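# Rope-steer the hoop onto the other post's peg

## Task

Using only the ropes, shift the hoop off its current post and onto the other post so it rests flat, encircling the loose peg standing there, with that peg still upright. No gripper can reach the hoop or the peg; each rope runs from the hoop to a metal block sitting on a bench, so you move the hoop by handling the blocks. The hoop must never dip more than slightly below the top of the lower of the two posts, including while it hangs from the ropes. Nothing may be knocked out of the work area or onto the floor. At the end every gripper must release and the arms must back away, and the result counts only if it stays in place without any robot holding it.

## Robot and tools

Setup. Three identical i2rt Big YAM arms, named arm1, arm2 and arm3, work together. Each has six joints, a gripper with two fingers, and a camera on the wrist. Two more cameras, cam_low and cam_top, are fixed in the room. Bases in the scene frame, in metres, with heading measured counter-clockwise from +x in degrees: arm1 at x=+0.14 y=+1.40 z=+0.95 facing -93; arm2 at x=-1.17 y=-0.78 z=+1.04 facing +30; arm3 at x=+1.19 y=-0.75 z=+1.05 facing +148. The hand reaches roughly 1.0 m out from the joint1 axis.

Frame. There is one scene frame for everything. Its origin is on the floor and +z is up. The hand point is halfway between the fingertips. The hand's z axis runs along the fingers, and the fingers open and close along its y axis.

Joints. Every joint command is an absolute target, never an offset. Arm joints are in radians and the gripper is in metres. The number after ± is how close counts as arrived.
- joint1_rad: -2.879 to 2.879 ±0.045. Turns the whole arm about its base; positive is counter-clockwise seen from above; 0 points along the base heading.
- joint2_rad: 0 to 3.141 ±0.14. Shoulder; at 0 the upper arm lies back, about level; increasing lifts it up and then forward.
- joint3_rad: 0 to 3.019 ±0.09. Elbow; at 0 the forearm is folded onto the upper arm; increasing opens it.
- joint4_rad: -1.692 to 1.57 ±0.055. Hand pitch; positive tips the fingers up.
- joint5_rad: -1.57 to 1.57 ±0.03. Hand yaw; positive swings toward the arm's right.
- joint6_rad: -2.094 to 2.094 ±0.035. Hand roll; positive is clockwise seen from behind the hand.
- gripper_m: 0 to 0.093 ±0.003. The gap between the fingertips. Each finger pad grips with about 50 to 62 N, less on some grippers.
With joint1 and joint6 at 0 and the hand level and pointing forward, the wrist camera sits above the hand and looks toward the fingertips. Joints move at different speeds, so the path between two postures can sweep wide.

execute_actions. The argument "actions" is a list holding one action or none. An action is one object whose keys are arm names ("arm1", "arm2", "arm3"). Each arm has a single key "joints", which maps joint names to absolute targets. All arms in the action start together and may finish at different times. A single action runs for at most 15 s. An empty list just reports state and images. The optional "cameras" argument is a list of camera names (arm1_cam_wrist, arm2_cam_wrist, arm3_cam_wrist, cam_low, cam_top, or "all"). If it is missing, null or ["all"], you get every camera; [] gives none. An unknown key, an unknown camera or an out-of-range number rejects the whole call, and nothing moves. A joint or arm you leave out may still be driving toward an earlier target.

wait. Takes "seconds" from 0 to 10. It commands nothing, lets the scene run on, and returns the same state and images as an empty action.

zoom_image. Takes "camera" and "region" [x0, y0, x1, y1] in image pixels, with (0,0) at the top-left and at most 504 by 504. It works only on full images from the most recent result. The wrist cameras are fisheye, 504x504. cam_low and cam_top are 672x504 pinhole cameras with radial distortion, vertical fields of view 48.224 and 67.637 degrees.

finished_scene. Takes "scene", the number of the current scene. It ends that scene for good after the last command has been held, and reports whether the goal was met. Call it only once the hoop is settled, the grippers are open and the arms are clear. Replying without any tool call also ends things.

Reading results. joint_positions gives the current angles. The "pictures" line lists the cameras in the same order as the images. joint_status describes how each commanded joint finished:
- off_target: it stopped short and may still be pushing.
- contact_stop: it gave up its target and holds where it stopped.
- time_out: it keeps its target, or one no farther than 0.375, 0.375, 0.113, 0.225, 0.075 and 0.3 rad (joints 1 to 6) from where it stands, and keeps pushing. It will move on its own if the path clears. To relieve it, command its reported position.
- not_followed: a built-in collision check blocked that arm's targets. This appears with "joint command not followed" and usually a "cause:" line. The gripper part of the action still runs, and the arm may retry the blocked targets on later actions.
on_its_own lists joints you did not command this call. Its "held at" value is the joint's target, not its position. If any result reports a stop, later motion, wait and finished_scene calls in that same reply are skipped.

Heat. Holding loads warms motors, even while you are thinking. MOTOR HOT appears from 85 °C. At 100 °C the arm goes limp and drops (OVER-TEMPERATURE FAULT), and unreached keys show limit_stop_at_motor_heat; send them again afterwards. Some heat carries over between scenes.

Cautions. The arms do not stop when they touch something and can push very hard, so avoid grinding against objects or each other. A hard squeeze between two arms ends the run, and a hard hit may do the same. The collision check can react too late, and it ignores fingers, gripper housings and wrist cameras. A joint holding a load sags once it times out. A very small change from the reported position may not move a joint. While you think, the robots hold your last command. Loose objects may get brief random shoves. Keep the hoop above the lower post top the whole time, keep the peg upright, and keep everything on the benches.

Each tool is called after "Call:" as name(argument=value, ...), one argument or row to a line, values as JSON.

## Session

Call:
execute_actions(
  actions=[],
)

Scene clock: 0.00 s.
Motor temperatures (°C, as the motors report them): arm1=[23 26 26 24 23 27] | arm2=[26 24 25 26 26 27] | arm3=[24 26 25 26 24 25]
arm1.joint_positions: joint1_rad=+0.236 joint2_rad=+0.632 joint3_rad=+1.656 joint4_rad=-1.360 joint5_rad=+0.287 joint6_rad=-0.618 gripper_m=+0.094
arm1.joint_status: not commanded
arm1.hand: x=+0.1277 y=+1.2155 z=+1.6088 quat_wxyz=(-0.210, -0.376, -0.719, +0.546) (m; scene frame)
arm2.joint_positions: joint1_rad=+0.155 joint2_rad=+0.558 joint3_rad=+1.449 joint4_rad=-1.358 joint5_rad=+0.093 joint6_rad=+0.703 gripper_m=+0.095
arm2.joint_status: not commanded
arm2.hand: x=-0.9988 y=-0.6763 z=+1.6151 quat_wxyz=(-0.426, -0.038, -0.851, -0.304) (m; scene frame)
arm3.joint_positions: joint1_rad=+0.799 joint2_rad=+0.333 joint3_rad=+1.372 joint4_rad=-1.393 joint5_rad=-0.199 joint6_rad=+0.085 gripper_m=+0.095
arm3.joint_status: not commanded
arm3.hand: x=+1.0925 y=-0.8015 z=+1.6099 quat_wxyz=(+0.174, +0.808, +0.116, -0.551) (m; scene frame)
pictures: arm1_cam_wrist, arm2_cam_wrist, arm3_cam_wrist, cam_low, cam_top
Images, in order (width x height): arm1_cam_wrist 504x504, arm2_cam_wrist 504x504, arm3_cam_wrist 504x504, cam_low 672x504, cam_top 672x504.

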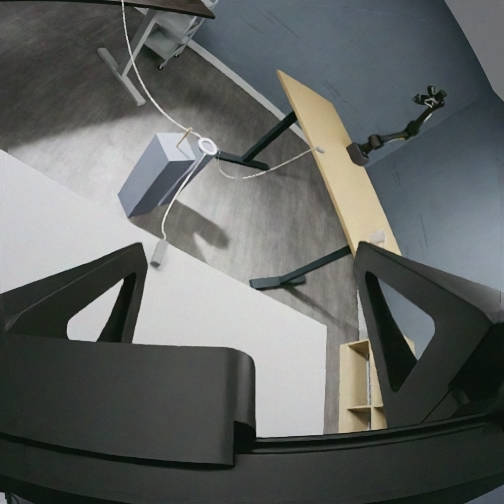

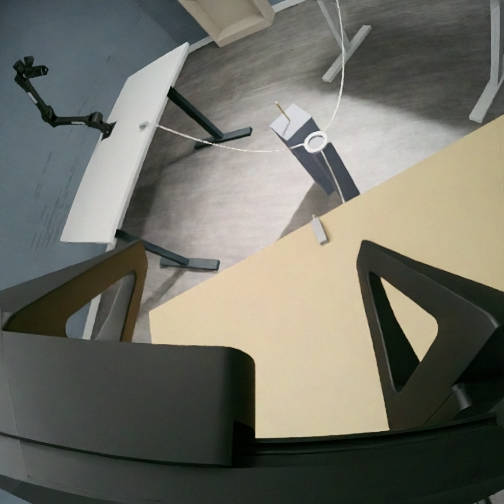

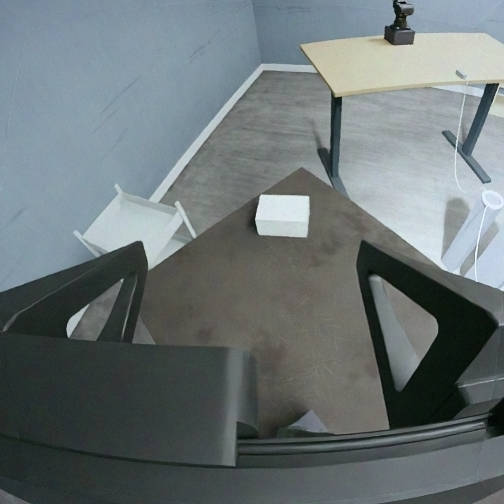

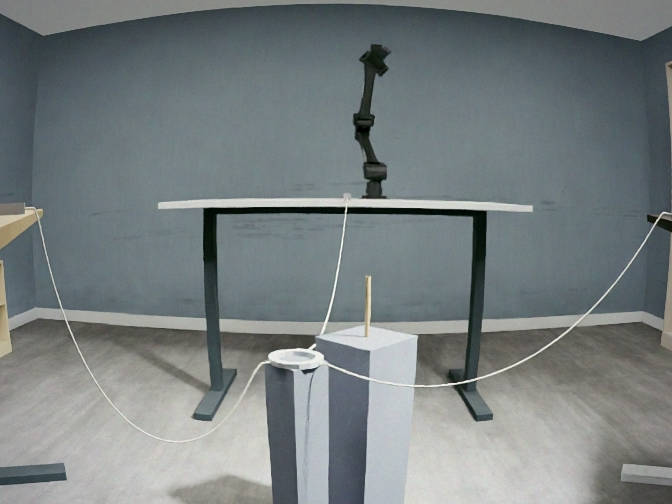

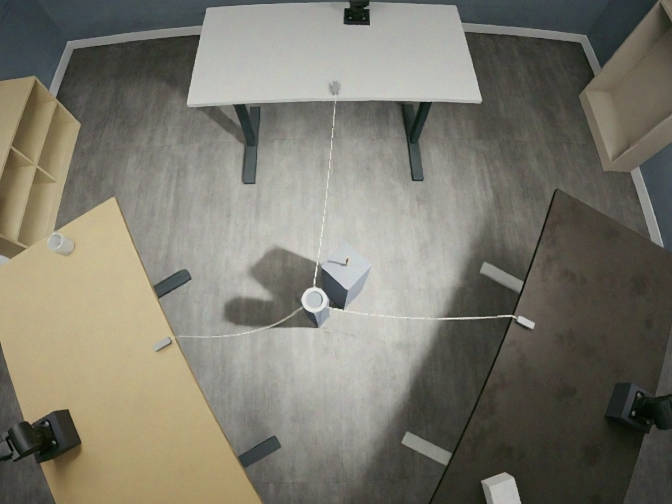

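Call:
execute_actions(
  actions=[
    {"arm1":{"joints":{"joint1_rad":-0.195,"joint2_rad":1.95,"joint3_rad":1.60,"joint4_rad":-1.19,"joint5_rad":0,"joint6_rad":-0.25}},"arm2":{"joints":{"joint1_rad":0.195,"joint2_rad":2.06,"joint3_rad":1.54,"joint4_rad":-1.02,"joint5_rad":0,"joint6_rad":0.16}},"arm3":{"joints":{"joint1_rad":-0.155,"joint2_rad":2.06,"joint3_rad":1.54,"joint4_rad":-1.02,"joint5_rad":0,"joint6_rad":-0.21}}},
  ],
  cameras=["arm1_cam_wrist","arm2_cam_wrist","arm3_cam_wrist"],
)

Scene clock: 4.00 s.
Motor temperatures (°C, as the motors report them): arm1=[23 26 27 24 23 27] | arm2=[26 24 25 26 26 27] | arm3=[24 26 26 26 24 25]
arm1.joint_positions: joint1_rad=-0.197 joint2_rad=+1.960 joint3_rad=+1.586 joint4_rad=-1.192 joint5_rad=+0.005 joint6_rad=-0.260 gripper_m=+0.094
arm1.joint_status: all done
arm1.hand: x=-0.0031 y=+0.8343 z=+1.0229 quat_wxyz=(+0.002, -0.701, -0.713, +0.005) (m; scene frame)
arm2.joint_positions: joint1_rad=+0.188 joint2_rad=+2.045 joint3_rad=+1.534 joint4_rad=-1.028 joint5_rad=+0.002 joint6_rad=+0.171 gripper_m=+0.095
arm2.joint_status: all done
arm2.hand: x=-0.7132 y=-0.3963 z=+1.0426 quat_wxyz=(-0.012, +0.265, -0.964, -0.009) (m; scene frame)
arm3.joint_positions: joint1_rad=-0.161 joint2_rad=+2.069 joint3_rad=+1.526 joint4_rad=-1.025 joint5_rad=+0.001 joint6_rad=-0.200 gripper_m=+0.095
arm3.joint_status: all done
arm3.hand: x=+0.7454 y=-0.3569 z=+1.0317 quat_wxyz=(+0.004, +0.966, -0.260, -0.002) (m; scene frame)
pictures: arm1_cam_wrist, arm2_cam_wrist, arm3_cam_wrist
Images, in order (width x height): arm1_cam_wrist 504x504, arm2_cam_wrist 504x504, arm3_cam_wrist 504x504.

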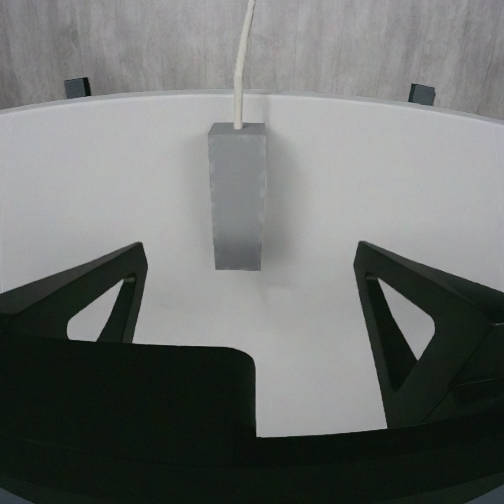

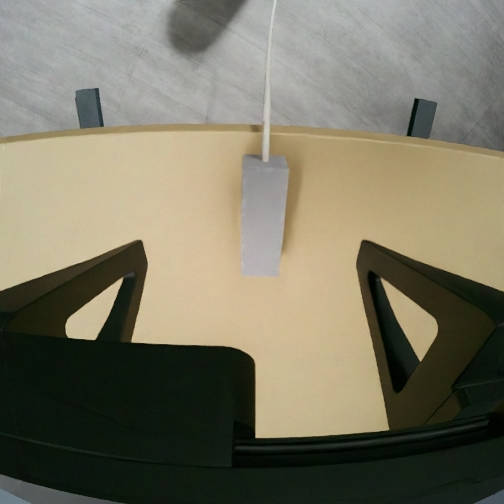

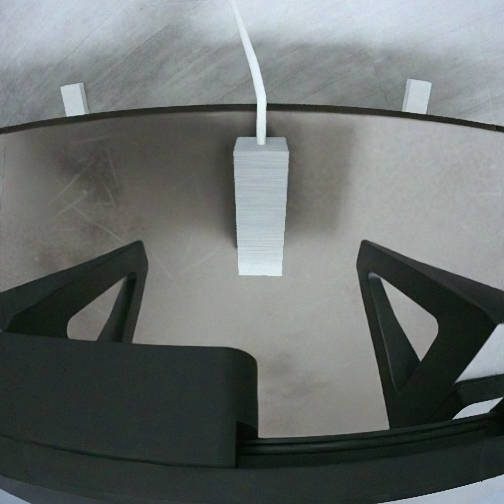

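Call:
execute_actions(
  actions=[
    {"arm1":{"joints":{"joint1_rad":-0.175,"joint2_rad":2.005,"joint3_rad":1.54,"joint4_rad":-1.065}},"arm2":{"joints":{"joint1_rad":0.175,"joint2_rad":2.095,"joint3_rad":1.415,"joint4_rad":-0.855}},"arm3":{"joints":{"joint1_rad":-0.175,"joint2_rad":2.115,"joint3_rad":1.455,"joint4_rad":-0.865}}},
  ],
  cameras=["arm1_cam_wrist","arm2_cam_wrist","arm3_cam_wrist"],
)

Scene clock: 5.43 s.
Motor temperatures (°C, as the motors report them): arm1=[23 26 27 24 23 27] | arm2=[26 24 25 26 26 27] | arm3=[24 26 26 26 24 25]
arm1.joint_positions: joint1_rad=-0.178 joint2_rad=+2.004 joint3_rad=+1.539 joint4_rad=-1.076 joint5_rad=+0.004 joint6_rad=-0.260 gripper_m=+0.094
arm1.joint_status: all done
arm1.hand: x=+0.0068 y=+0.8257 z=+0.9818 quat_wxyz=(-0.005, -0.694, -0.720, +0.016) (m; scene frame)
arm2.joint_positions: joint1_rad=+0.183 joint2_rad=+2.078 joint3_rad=+1.418 joint4_rad=-0.870 joint5_rad=+0.002 joint6_rad=+0.171 gripper_m=+0.095
arm2.joint_status: all done
arm2.hand: x=-0.7266 y=-0.4110 z=+0.9872 quat_wxyz=(-0.015, +0.263, -0.965, -0.010) (m; scene frame)
arm3.joint_positions: joint1_rad=-0.166 joint2_rad=+2.120 joint3_rad=+1.448 joint4_rad=-0.878 joint5_rad=+0.001 joint6_rad=-0.200 gripper_m=+0.095
arm3.joint_status: all done
arm3.hand: x=+0.7536 y=-0.3613 z=+0.9784 quat_wxyz=(+0.000, +0.965, -0.262, -0.010) (m; scene frame)
pictures: arm1_cam_wrist, arm2_cam_wrist, arm3_cam_wrist
Images, in order (width x height): arm1_cam_wrist 504x504, arm2_cam_wrist 504x504, arm3_cam_wrist 504x504.

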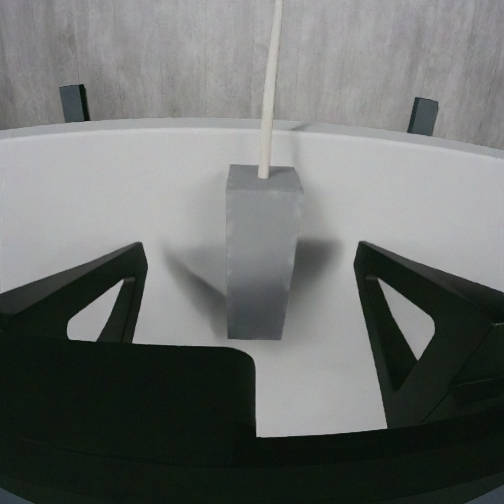

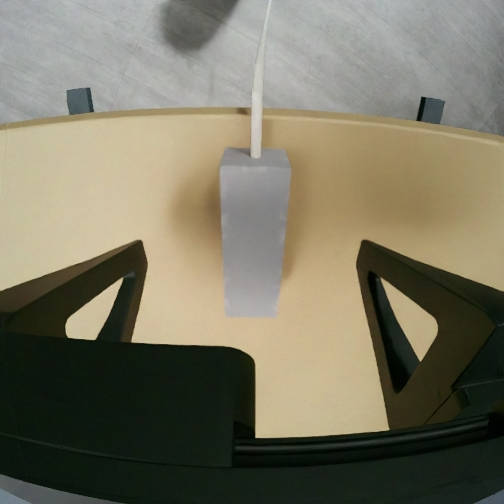

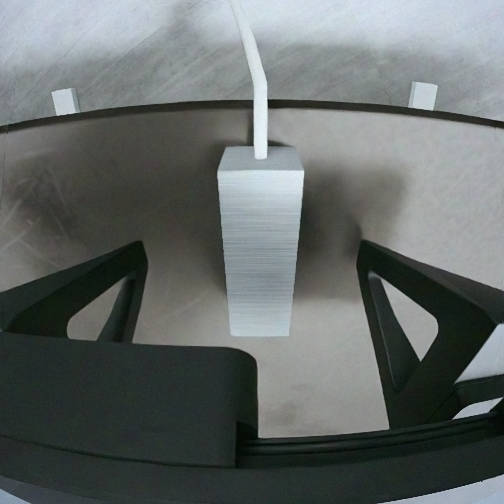

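Call:
execute_actions(
  actions=[
    {"arm1":{"joints":{"joint2_rad":2.03}},"arm2":{"joints":{"joint2_rad":2.135}},"arm3":{"joints":{"joint2_rad":2.135}}},
  ],
  cameras=[],
)

Call:
execute_actions(
  actions=[
    {"arm1":{"joints":{"gripper_m":0}},"arm2":{"joints":{"gripper_m":0}},"arm3":{"joints":{"gripper_m":0}}},
  ],
)

Scene clock: 6.57 s.
Motor temperatures (°C, as the motors report them): arm1=[23 26 27 24 23 27] | arm2=[26 24 25 26 26 27] | arm3=[24 26 26 26 24 25]
arm1.joint_positions: joint1_rad=-0.178 joint2_rad=+2.017 joint3_rad=+1.539 joint4_rad=-1.076 joint5_rad=+0.004 joint6_rad=-0.260 gripper_m=+0.094
arm1.joint_status: all done
arm1.hand: x=+0.0070 y=+0.8270 z=+0.9746 quat_wxyz=(-0.001, -0.694, -0.720, +0.010) (m; scene frame)
arm2.joint_positions: joint1_rad=+0.183 joint2_rad=+2.108 joint3_rad=+1.418 joint4_rad=-0.869 joint5_rad=+0.002 joint6_rad=+0.171 gripper_m=+0.095
arm2.joint_status: all done
arm2.hand: x=-0.7309 y=-0.4145 z=+0.9706 quat_wxyz=(-0.002, +0.263, -0.965, -0.004) (m; scene frame)
arm3.joint_positions: joint1_rad=-0.166 joint2_rad=+2.120 joint3_rad=+1.448 joint4_rad=-0.878 joint5_rad=+0.001 joint6_rad=-0.200 gripper_m=+0.095
arm3.joint_status: all done
arm3.hand: x=+0.7536 y=-0.3614 z=+0.9781 quat_wxyz=(+0.000, +0.965, -0.262, -0.010) (m; scene frame)
pictures: none
No camera images: the call's "cameras" was empty. Leave "cameras" out to get every camera's image.

Scene clock: 7.30 s.
Motor temperatures (°C, as the motors report them): arm1=[23 26 27 24 23 27] | arm2=[26 24 25 26 26 27] | arm3=[24 26 26 26 24 25]
arm1.joint_positions: joint1_rad=-0.178 joint2_rad=+2.017 joint3_rad=+1.539 joint4_rad=-1.074 joint5_rad=+0.003 joint6_rad=-0.259 gripper_m=+0.025
arm1.joint_status: gripper_m off_target (ended at +0.025, target +0.000)
arm1.hand: x=+0.0072 y=+0.8267 z=+0.9744 quat_wxyz=(-0.002, -0.694, -0.720, +0.010) (m; scene frame)
arm2.joint_positions: joint1_rad=+0.183 joint2_rad=+2.108 joint3_rad=+1.418 joint4_rad=-0.869 joint5_rad=+0.002 joint6_rad=+0.170 gripper_m=+0.025
arm2.joint_status: gripper_m off_target (ended at +0.025, target +0.000)
arm2.hand: x=-0.7310 y=-0.4145 z=+0.9706 quat_wxyz=(-0.002, +0.264, -0.965, -0.004) (m; scene frame)
arm3.joint_positions: joint1_rad=-0.166 joint2_rad=+2.121 joint3_rad=+1.448 joint4_rad=-0.877 joint5_rad=+0.001 joint6_rad=-0.201 gripper_m=+0.025
arm3.joint_status: gripper_m off_target (ended at +0.025, target +0.000)
arm3.hand: x=+0.7537 y=-0.3611 z=+0.9779 quat_wxyz=(+0.000, +0.965, -0.262, -0.010) (m; scene frame)
pictures: arm1_cam_wrist, arm2_cam_wrist, arm3_cam_wrist, cam_low, cam_top
Images, in order (width x height): arm1_cam_wrist 504x504, arm2_cam_wrist 504x504, arm3_cam_wrist 504x504, cam_low 672x504, cam_top 672x504.

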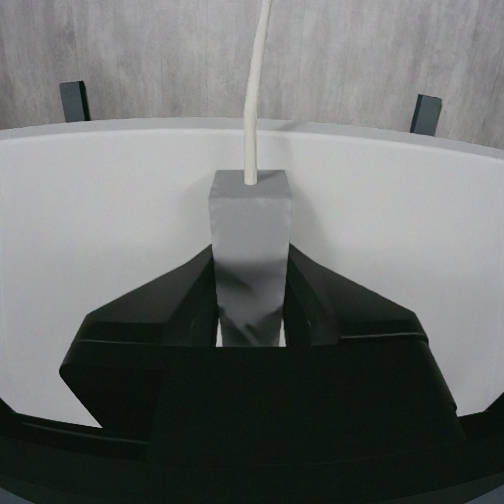

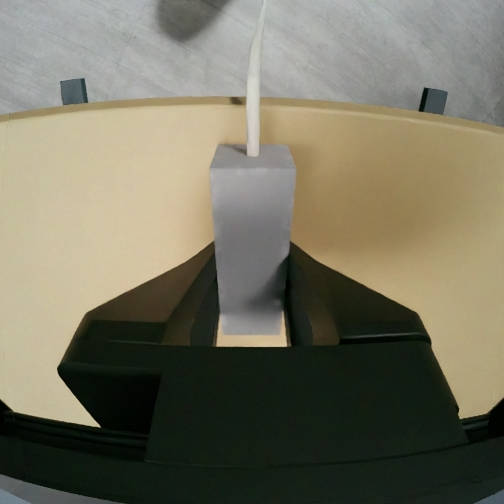

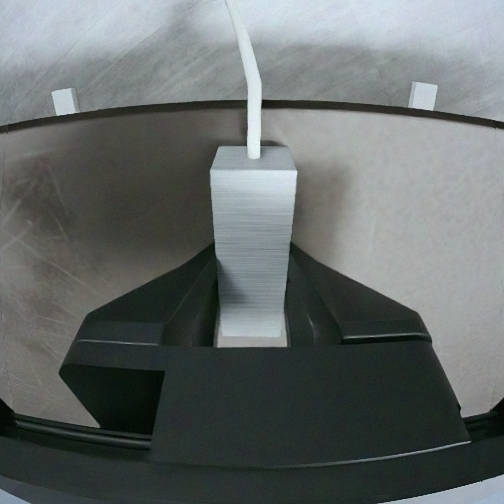

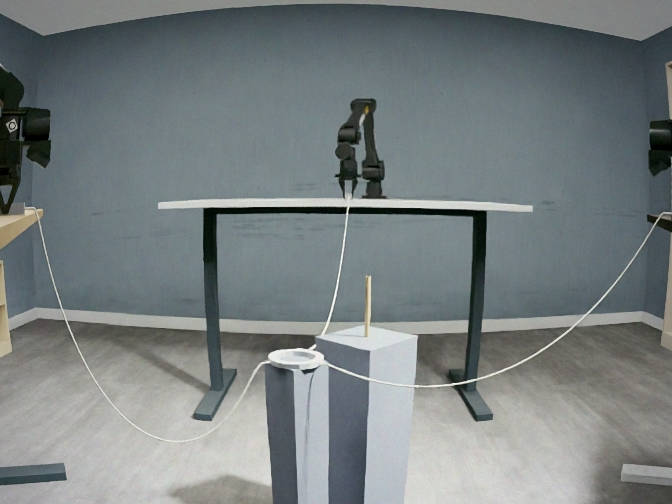

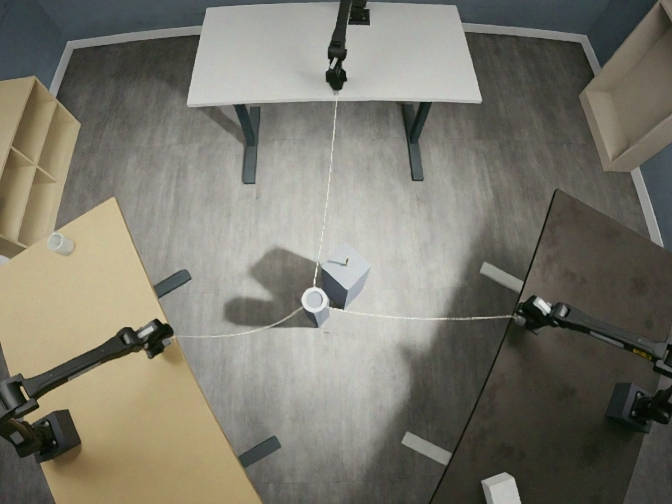

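Call:
execute_actions(
  actions=[
    {"arm1":{"joints":{"joint1_rad":-0.12,"joint2_rad":1.72,"joint3_rad":1.47,"joint4_rad":-0.54,"joint6_rad":0}},"arm2":{"joints":{"joint1_rad":0.09,"joint2_rad":1.2,"joint3_rad":1.1,"joint4_rad":-0.7,"joint6_rad":0}},"arm3":{"joints":{"joint1_rad":0.1,"joint2_rad":1.72,"joint3_rad":1.3,"joint4_rad":-0.4,"joint6_rad":0}}},
  ],
  cameras=["cam_low","cam_top"],
)

Scene clock: 9.60 s.
Motor temperatures (°C, as the motors report them): arm1=[23 26 28 24 23 27] | arm2=[26 25 26 26 26 27] | arm3=[24 26 26 26 24 25]
arm1.joint_positions: joint1_rad=-0.114 joint2_rad=+1.728 joint3_rad=+1.448 joint4_rad=-0.560 joint5_rad=+0.003 joint6_rad=-0.010 gripper_m=+0.025
arm1.joint_status: all done
arm1.hand: x=+0.0309 y=+0.7313 z=+1.1584 quat_wxyz=(-0.228, -0.707, -0.609, +0.276) (m; scene frame)
arm2.joint_positions: joint1_rad=+0.084 joint2_rad=+1.197 joint3_rad=+1.089 joint4_rad=-0.714 joint5_rad=+0.001 joint6_rad=+0.012 gripper_m=+0.025
arm2.joint_status: all done
arm2.hand: x=-0.7574 y=-0.5042 z=+1.3252 quat_wxyz=(-0.346, +0.271, -0.891, -0.113) (m; scene frame)
arm3.joint_positions: joint1_rad=+0.095 joint2_rad=+1.725 joint3_rad=+1.275 joint4_rad=-0.416 joint5_rad=+0.000 joint6_rad=-0.011 gripper_m=+0.025
arm3.joint_status: all done
arm3.hand: x=+0.6073 y=-0.4531 z=+1.1861 quat_wxyz=(-0.078, +0.914, -0.215, -0.337) (m; scene frame)
pictures: cam_low, cam_top
Images, in order (width x height): cam_low 672x504, cam_top 672x504.

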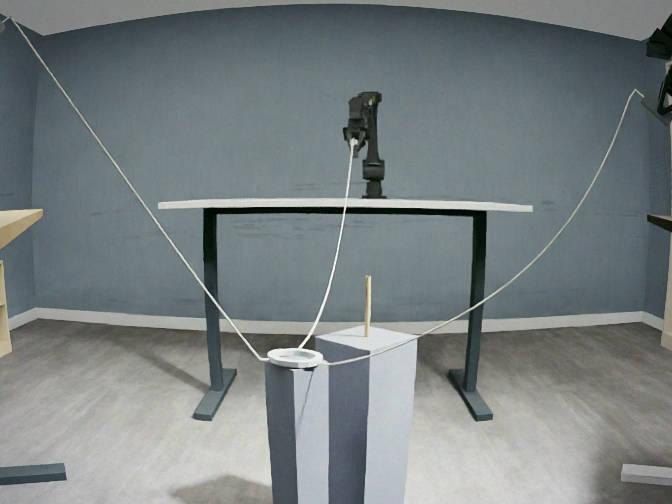

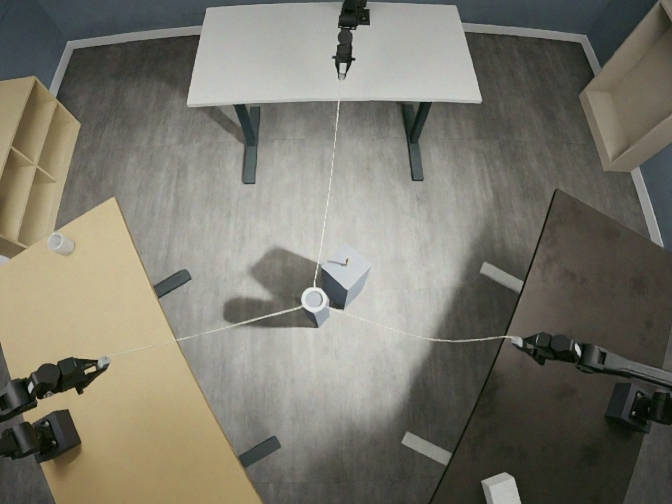

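Call:
execute_actions(
  actions=[
    {"arm1":{"joints":{"joint2_rad":1.615,"joint3_rad":1.47,"joint4_rad":-0.61}},"arm2":{"joints":{"joint2_rad":0.855,"joint3_rad":0.645,"joint4_rad":-0.56}},"arm3":{"joints":{"joint1_rad":0.25,"joint2_rad":1.475,"joint3_rad":1.02,"joint4_rad":-0.30}}},
  ],
  cameras=[],
)

Call:
wait(
  seconds=2,
)

Scene clock: 11.87 s.
Motor temperatures (°C, as the motors report them): arm1=[23 27 28 24 23 27] | arm2=[26 24 26 26 26 27] | arm3=[24 26 26 26 24 25]
arm1.joint_positions: joint1_rad=-0.114 joint2_rad=+1.619 joint3_rad=+1.448 joint4_rad=-0.609 joint5_rad=+0.003 joint6_rad=-0.010 gripper_m=+0.025
arm1.joint_status: all done
arm1.hand: x=+0.0344 y=+0.7513 z=+1.2209 quat_wxyz=(-0.246, -0.699, -0.602, +0.297) (m; scene frame)
arm2.joint_positions: joint1_rad=+0.084 joint2_rad=+0.859 joint3_rad=+0.637 joint4_rad=-0.588 joint5_rad=+0.001 joint6_rad=+0.011 gripper_m=+0.025
arm2.joint_status: all done
arm2.hand: x=-0.8617 y=-0.5756 z=+1.2388 quat_wxyz=(-0.351, +0.270, -0.889, -0.115) (m; scene frame)
arm3.joint_positions: joint1_rad=+0.253 joint2_rad=+1.492 joint3_rad=+1.010 joint4_rad=-0.326 joint5_rad=+0.000 joint6_rad=-0.009 gripper_m=+0.025
arm3.joint_status: all done
arm3.hand: x=+0.6466 y=-0.5731 z=+1.2050 quat_wxyz=(-0.055, +0.917, -0.141, -0.369) (m; scene frame)
pictures: none
No camera images: the call's "cameras" was empty. Leave "cameras" out to get every camera's image.

Scene clock: 13.87 s.
Motor temperatures (°C, as the motors report them): arm1=[23 27 28 24 23 27] | arm2=[26 24 26 26 26 27] | arm3=[24 26 27 26 24 25]
arm1.joint_positions: joint1_rad=-0.114 joint2_rad=+1.619 joint3_rad=+1.448 joint4_rad=-0.609 joint5_rad=+0.003 joint6_rad=-0.010 gripper_m=+0.025
arm1.joint_status: all done
arm1.hand: x=+0.0344 y=+0.7513 z=+1.2209 quat_wxyz=(-0.246, -0.699, -0.602, +0.297) (m; scene frame)
arm2.joint_positions: joint1_rad=+0.084 joint2_rad=+0.859 joint3_rad=+0.637 joint4_rad=-0.588 joint5_rad=+0.001 joint6_rad=+0.011 gripper_m=+0.025
arm2.joint_status: all done
arm2.hand: x=-0.8617 y=-0.5756 z=+1.2388 quat_wxyz=(-0.351, +0.270, -0.889, -0.115) (m; scene frame)
arm3.joint_positions: joint1_rad=+0.253 joint2_rad=+1.492 joint3_rad=+1.010 joint4_rad=-0.326 joint5_rad=+0.000 joint6_rad=-0.009 gripper_m=+0.025
arm3.joint_status: all done
arm3.hand: x=+0.6466 y=-0.5731 z=+1.2050 quat_wxyz=(-0.055, +0.917, -0.141, -0.369) (m; scene frame)
wait: 2.00 s; at rest by 0.27 s
pictures: arm1_cam_wrist, arm2_cam_wrist, arm3_cam_wrist, cam_low, cam_top
Images, in order (width x height): arm1_cam_wrist 504x504, arm2_cam_wrist 504x504, arm3_cam_wrist 504x504, cam_low 672x504, cam_top 672x504.

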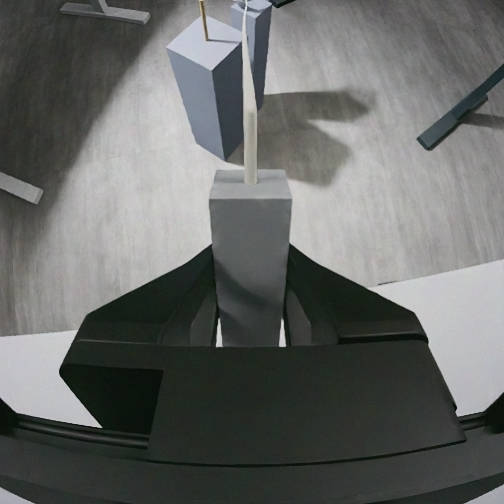

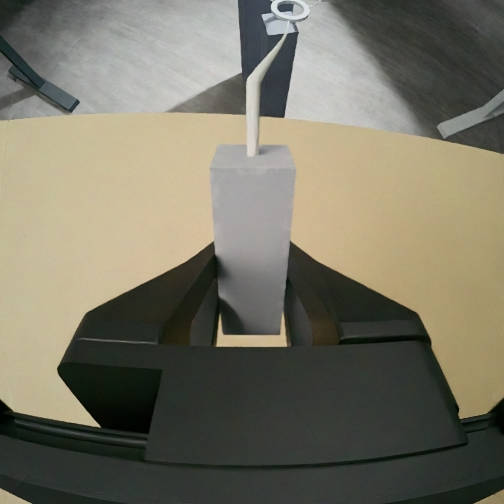

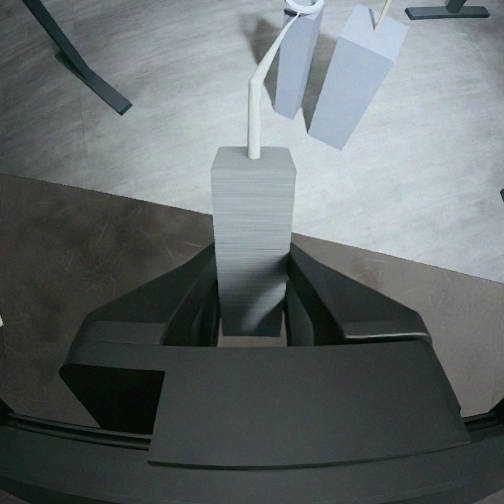

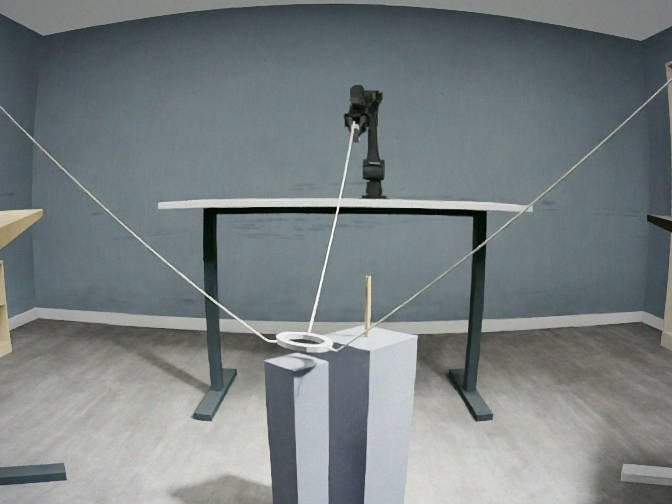

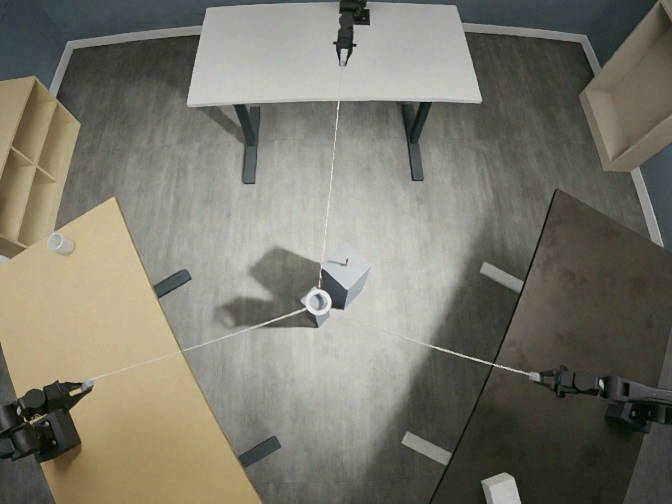

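Call:
execute_actions(
  actions=[
    {"arm1":{"joints":{"joint2_rad":1.675,"joint3_rad":2.135,"joint4_rad":-1.19}},"arm2":{"joints":{"joint2_rad":0.895,"joint3_rad":1.27,"joint4_rad":-1.115}},"arm3":{"joints":{"joint2_rad":1.35,"joint3_rad":1.51,"joint4_rad":-0.895}}},
  ],
  cameras=["cam_low","cam_top"],
)

Scene clock: 16.20 s.
Motor temperatures (°C, as the motors report them): arm1=[23 27 29 24 23 27] | arm2=[26 24 27 26 26 27] | arm3=[24 26 27 26 24 25]
arm1.joint_positions: joint1_rad=-0.114 joint2_rad=+1.683 joint3_rad=+2.092 joint4_rad=-1.188 joint5_rad=+0.003 joint6_rad=-0.010 gripper_m=+0.025
arm1.joint_status: all done
arm1.hand: x=+0.0356 y=+0.7532 z=+1.4311 quat_wxyz=(-0.246, -0.699, -0.602, +0.297) (m; scene frame)
arm2.joint_positions: joint1_rad=+0.084 joint2_rad=+0.903 joint3_rad=+1.208 joint4_rad=-1.105 joint5_rad=+0.001 joint6_rad=+0.011 gripper_m=+0.025
arm2.joint_status: all done
arm2.hand: x=-0.8533 y=-0.5716 z=+1.4473 quat_wxyz=(-0.355, +0.270, -0.887, -0.116) (m; scene frame)
arm3.joint_positions: joint1_rad=+0.253 joint2_rad=+1.358 joint3_rad=+1.460 joint4_rad=-0.890 joint5_rad=+0.000 joint6_rad=-0.009 gripper_m=+0.025
arm3.joint_status: all done
arm3.hand: x=+0.6538 y=-0.5732 z=+1.4259 quat_wxyz=(-0.056, +0.913, -0.141, -0.378) (m; scene frame)
pictures: cam_low, cam_top
Images, in order (width x height): cam_low 672x504, cam_top 672x504.

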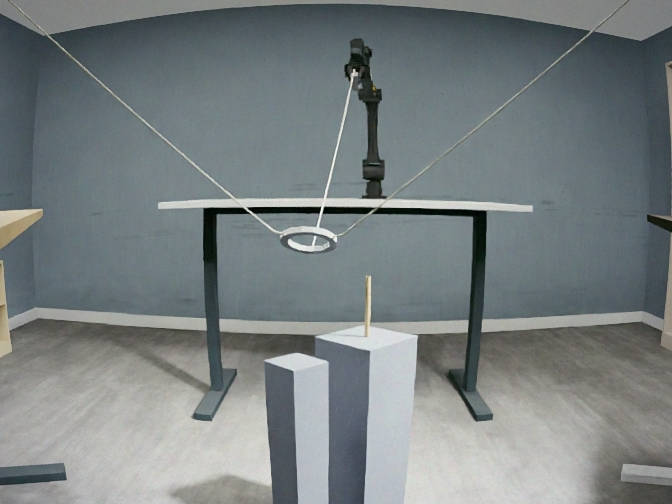

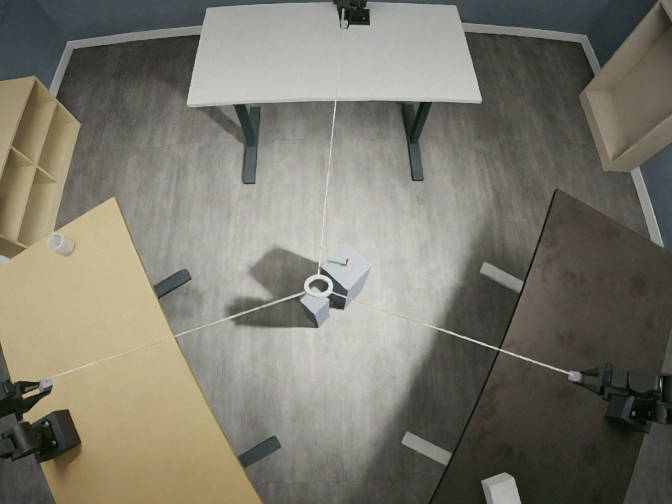

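Call:
execute_actions(
  actions=[
    {"arm1":{"joints":{"joint1_rad":0.105,"joint2_rad":1.21,"joint3_rad":1.685,"joint4_rad":-1.25}},"arm2":{"joints":{"joint1_rad":0.21,"joint2_rad":1.455,"joint3_rad":1.785,"joint4_rad":-1.005}},"arm3":{"joints":{"joint1_rad":-0.125,"joint2_rad":1.275,"joint3_rad":1.46,"joint4_rad":-0.945}}},
  ],
  cameras=[],
)

Call:
wait(
  seconds=4,
)

Scene clock: 18.67 s.
Motor temperatures (°C, as the motors report them): arm1=[23 27 29 24 23 27] | arm2=[26 24 28 26 26 27] | arm3=[24 27 28 26 24 25]
arm1.joint_positions: joint1_rad=+0.104 joint2_rad=+1.231 joint3_rad=+1.672 joint4_rad=-1.250 joint5_rad=-0.002 joint6_rad=-0.009 gripper_m=+0.025
arm1.joint_status: all done
arm1.hand: x=+0.1685 y=+0.9281 z=+1.4476 quat_wxyz=(-0.269, -0.633, -0.679, +0.257) (m; scene frame)
arm2.joint_positions: joint1_rad=+0.211 joint2_rad=+1.481 joint3_rad=+1.706 joint4_rad=-1.026 joint5_rad=+0.001 joint6_rad=+0.011 gripper_m=+0.025
arm2.joint_status: all done
arm2.hand: x=-0.7170 y=-0.3854 z=+1.4611 quat_wxyz=(-0.347, +0.325, -0.869, -0.139) (m; scene frame)
arm3.joint_positions: joint1_rad=-0.132 joint2_rad=+1.310 joint3_rad=+1.444 joint4_rad=-0.940 joint5_rad=+0.002 joint6_rad=-0.009 gripper_m=+0.025
arm3.joint_status: all done
arm3.hand: x=+0.7756 y=-0.3996 z=+1.4316 quat_wxyz=(-0.125, +0.873, -0.314, -0.350) (m; scene frame)
pictures: none
No camera images: the call's "cameras" was empty. Leave "cameras" out to get every camera's image.

Scene clock: 22.67 s.
Motor temperatures (°C, as the motors report them): arm1=[23 27 29 24 23 27] | arm2=[26 25 29 26 26 27] | arm3=[24 27 28 26 24 25]
arm1.joint_positions: joint1_rad=+0.104 joint2_rad=+1.231 joint3_rad=+1.672 joint4_rad=-1.250 joint5_rad=-0.002 joint6_rad=-0.009 gripper_m=+0.025
arm1.joint_status: all done
arm1.hand: x=+0.1685 y=+0.9281 z=+1.4476 quat_wxyz=(-0.269, -0.633, -0.679, +0.257) (m; scene frame)
arm2.joint_positions: joint1_rad=+0.211 joint2_rad=+1.481 joint3_rad=+1.706 joint4_rad=-1.026 joint5_rad=+0.001 joint6_rad=+0.011 gripper_m=+0.025
arm2.joint_status: all done
arm2.hand: x=-0.7170 y=-0.3854 z=+1.4611 quat_wxyz=(-0.347, +0.325, -0.869, -0.139) (m; scene frame)
arm3.joint_positions: joint1_rad=-0.132 joint2_rad=+1.310 joint3_rad=+1.444 joint4_rad=-0.940 joint5_rad=+0.002 joint6_rad=-0.009 gripper_m=+0.025
arm3.joint_status: all done
arm3.hand: x=+0.7756 y=-0.3996 z=+1.4316 quat_wxyz=(-0.125, +0.873, -0.314, -0.350) (m; scene frame)
wait: 4.00 s; at rest by 0.27 s
pictures: arm1_cam_wrist, arm2_cam_wrist, arm3_cam_wrist, cam_low, cam_top
Images, in order (width x height): arm1_cam_wrist 504x504, arm2_cam_wrist 504x504, arm3_cam_wrist 504x504, cam_low 672x504, cam_top 672x504.

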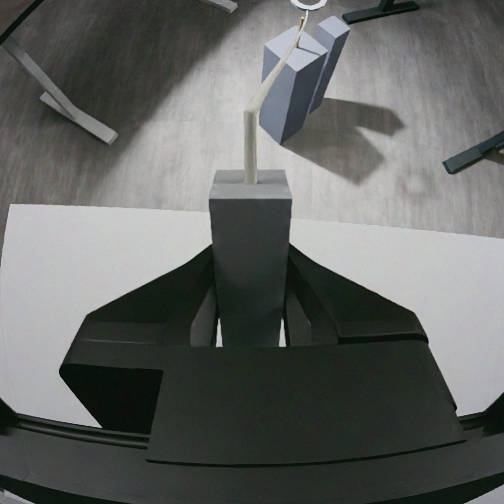

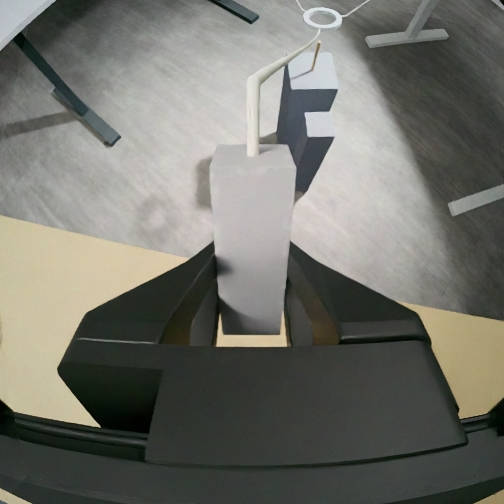

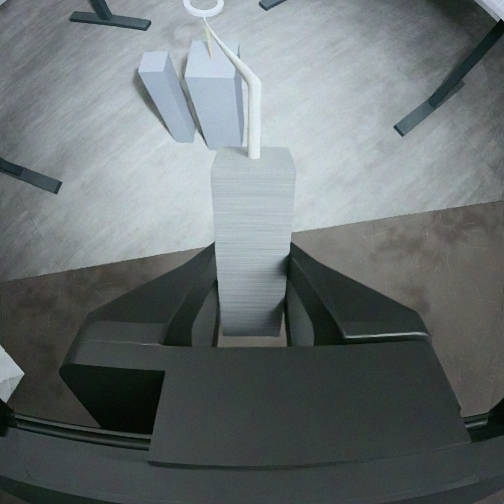

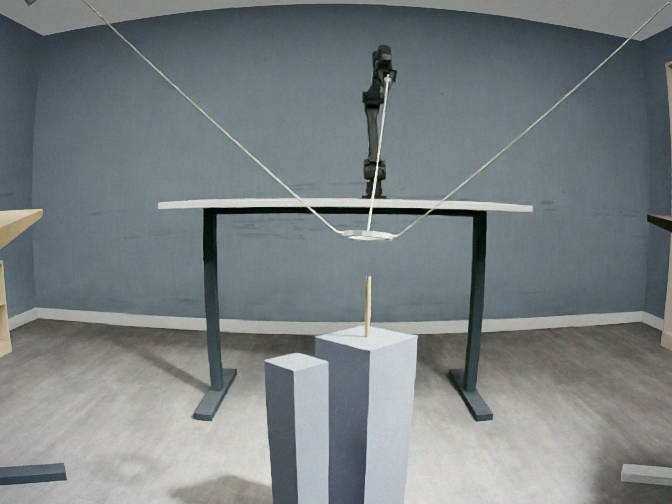

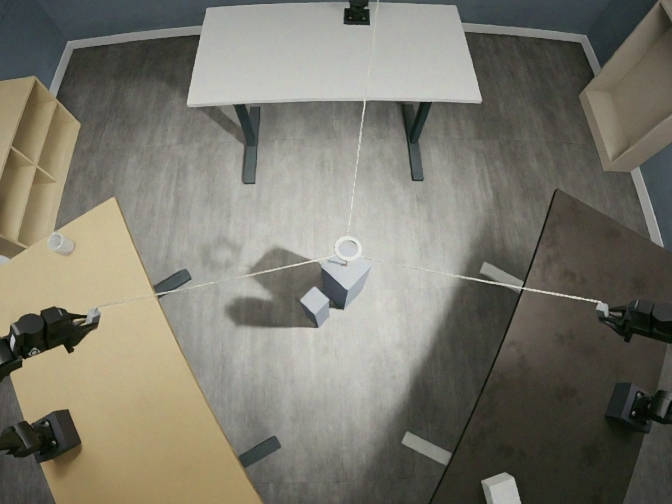

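Call:
execute_actions(
  actions=[
    {"arm1":{"joints":{"joint2_rad":1.16,"joint3_rad":1.475,"joint4_rad":-1.065}},"arm2":{"joints":{"joint2_rad":1.44,"joint3_rad":1.565,"joint4_rad":-0.87}},"arm3":{"joints":{"joint3_rad":1.32,"joint4_rad":-0.78}}},
  ],
  cameras=[],
)

Call:
wait(
  seconds=3,
)

Scene clock: 24.17 s.
Motor temperatures (°C, as the motors report them): arm1=[23 27 29 24 23 27] | arm2=[26 25 29 26 26 27] | arm3=[24 27 28 26 24 25]
arm1.joint_positions: joint1_rad=+0.104 joint2_rad=+1.175 joint3_rad=+1.463 joint4_rad=-1.089 joint5_rad=-0.002 joint6_rad=-0.009 gripper_m=+0.025
arm1.joint_status: all done
arm1.hand: x=+0.1683 y=+0.9268 z=+1.3899 quat_wxyz=(-0.271, -0.632, -0.678, +0.259) (m; scene frame)
arm2.joint_positions: joint1_rad=+0.211 joint2_rad=+1.460 joint3_rad=+1.553 joint4_rad=-0.899 joint5_rad=+0.001 joint6_rad=+0.011 gripper_m=+0.025
arm2.joint_status: all done
arm2.hand: x=-0.7180 y=-0.3859 z=+1.4112 quat_wxyz=(-0.345, +0.326, -0.869, -0.138) (m; scene frame)
arm3.joint_positions: joint1_rad=-0.132 joint2_rad=+1.300 joint3_rad=+1.298 joint4_rad=-0.808 joint5_rad=+0.002 joint6_rad=-0.009 gripper_m=+0.025
arm3.joint_status: all done
arm3.hand: x=+0.7762 y=-0.4008 z=+1.3789 quat_wxyz=(-0.124, +0.874, -0.315, -0.349) (m; scene frame)
pictures: none
No camera images: the call's "cameras" was empty. Leave "cameras" out to get every camera's image.

Scene clock: 27.17 s.
Motor temperatures (°C, as the motors report them): arm1=[23 27 30 24 23 27] | arm2=[26 25 29 26 26 27] | arm3=[24 27 28 26 24 25]
arm1.joint_positions: joint1_rad=+0.104 joint2_rad=+1.175 joint3_rad=+1.463 joint4_rad=-1.089 joint5_rad=-0.002 joint6_rad=-0.009 gripper_m=+0.025
arm1.joint_status: all done
arm1.hand: x=+0.1683 y=+0.9268 z=+1.3899 quat_wxyz=(-0.271, -0.632, -0.678, +0.259) (m; scene frame)
arm2.joint_positions: joint1_rad=+0.211 joint2_rad=+1.460 joint3_rad=+1.553 joint4_rad=-0.899 joint5_rad=+0.001 joint6_rad=+0.011 gripper_m=+0.025
arm2.joint_status: all done
arm2.hand: x=-0.7180 y=-0.3859 z=+1.4112 quat_wxyz=(-0.345, +0.326, -0.869, -0.138) (m; scene frame)
arm3.joint_positions: joint1_rad=-0.132 joint2_rad=+1.300 joint3_rad=+1.298 joint4_rad=-0.808 joint5_rad=+0.002 joint6_rad=-0.009 gripper_m=+0.025
arm3.joint_status: all done
arm3.hand: x=+0.7762 y=-0.4008 z=+1.3789 quat_wxyz=(-0.124, +0.874, -0.315, -0.349) (m; scene frame)
wait: 3.00 s; at rest by 0.27 s
pictures: arm1_cam_wrist, arm2_cam_wrist, arm3_cam_wrist, cam_low, cam_top
Images, in order (width x height): arm1_cam_wrist 504x504, arm2_cam_wrist 504x504, arm3_cam_wrist 504x504, cam_low 672x504, cam_top 672x504.

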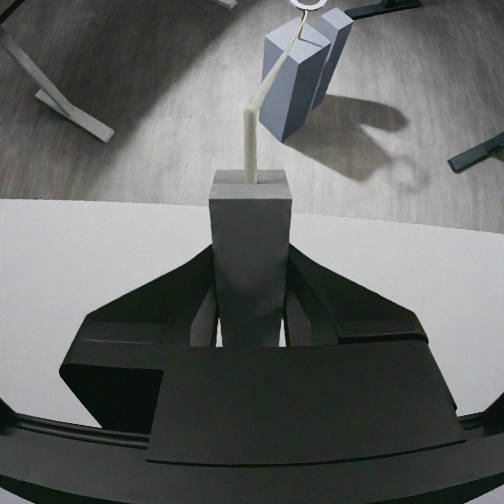

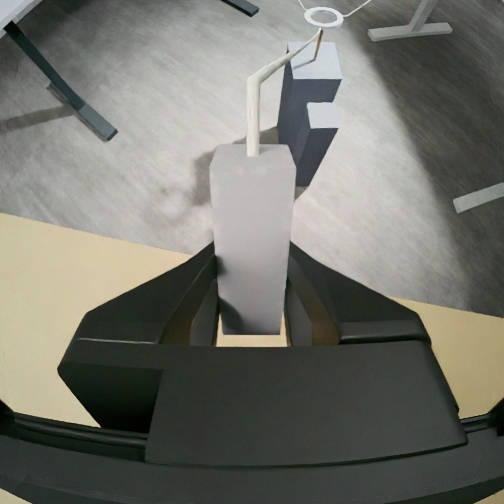

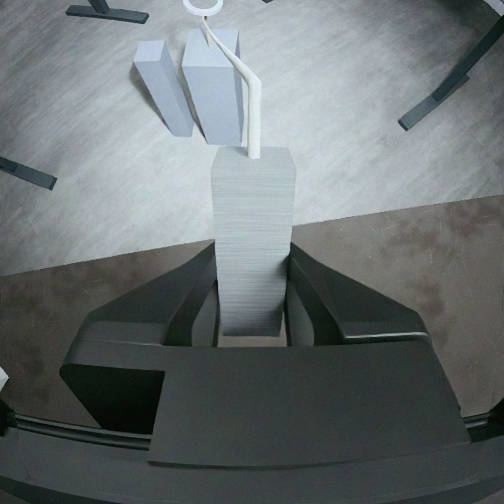

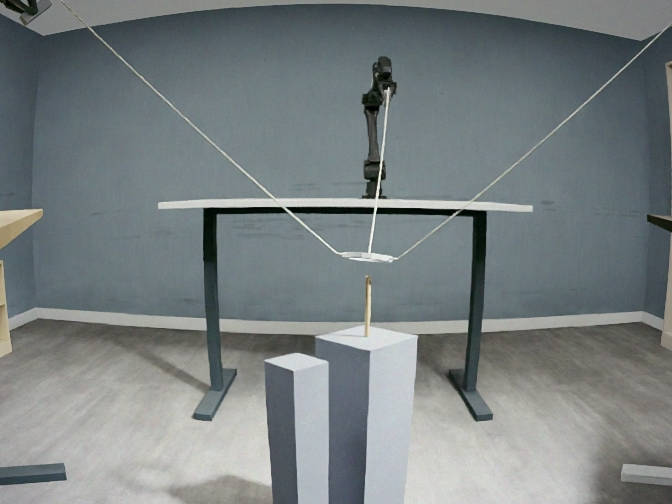

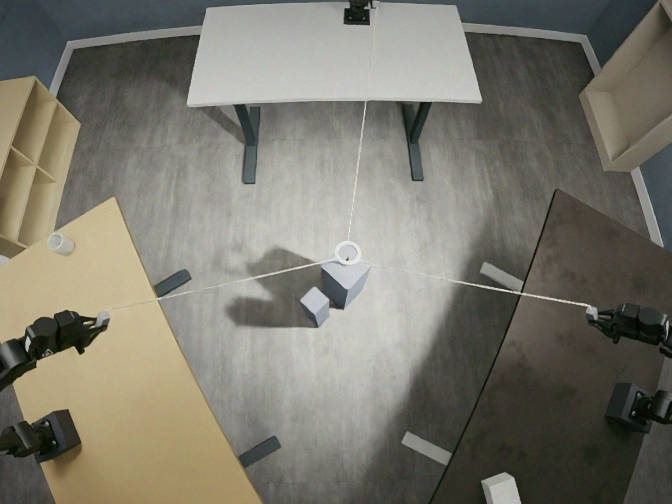

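Call:
zoom_image(
  camera="cam_top",
  region=[310,220,390,300],
)

Region (310, 220, 390, 300) of cam_top's 672x504 image, scaled by 6.300, with more detail than that image has.

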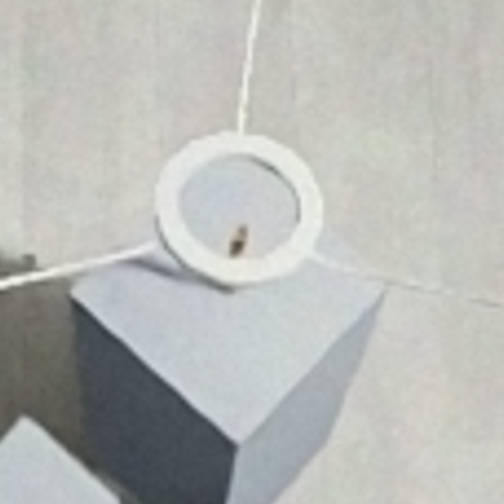

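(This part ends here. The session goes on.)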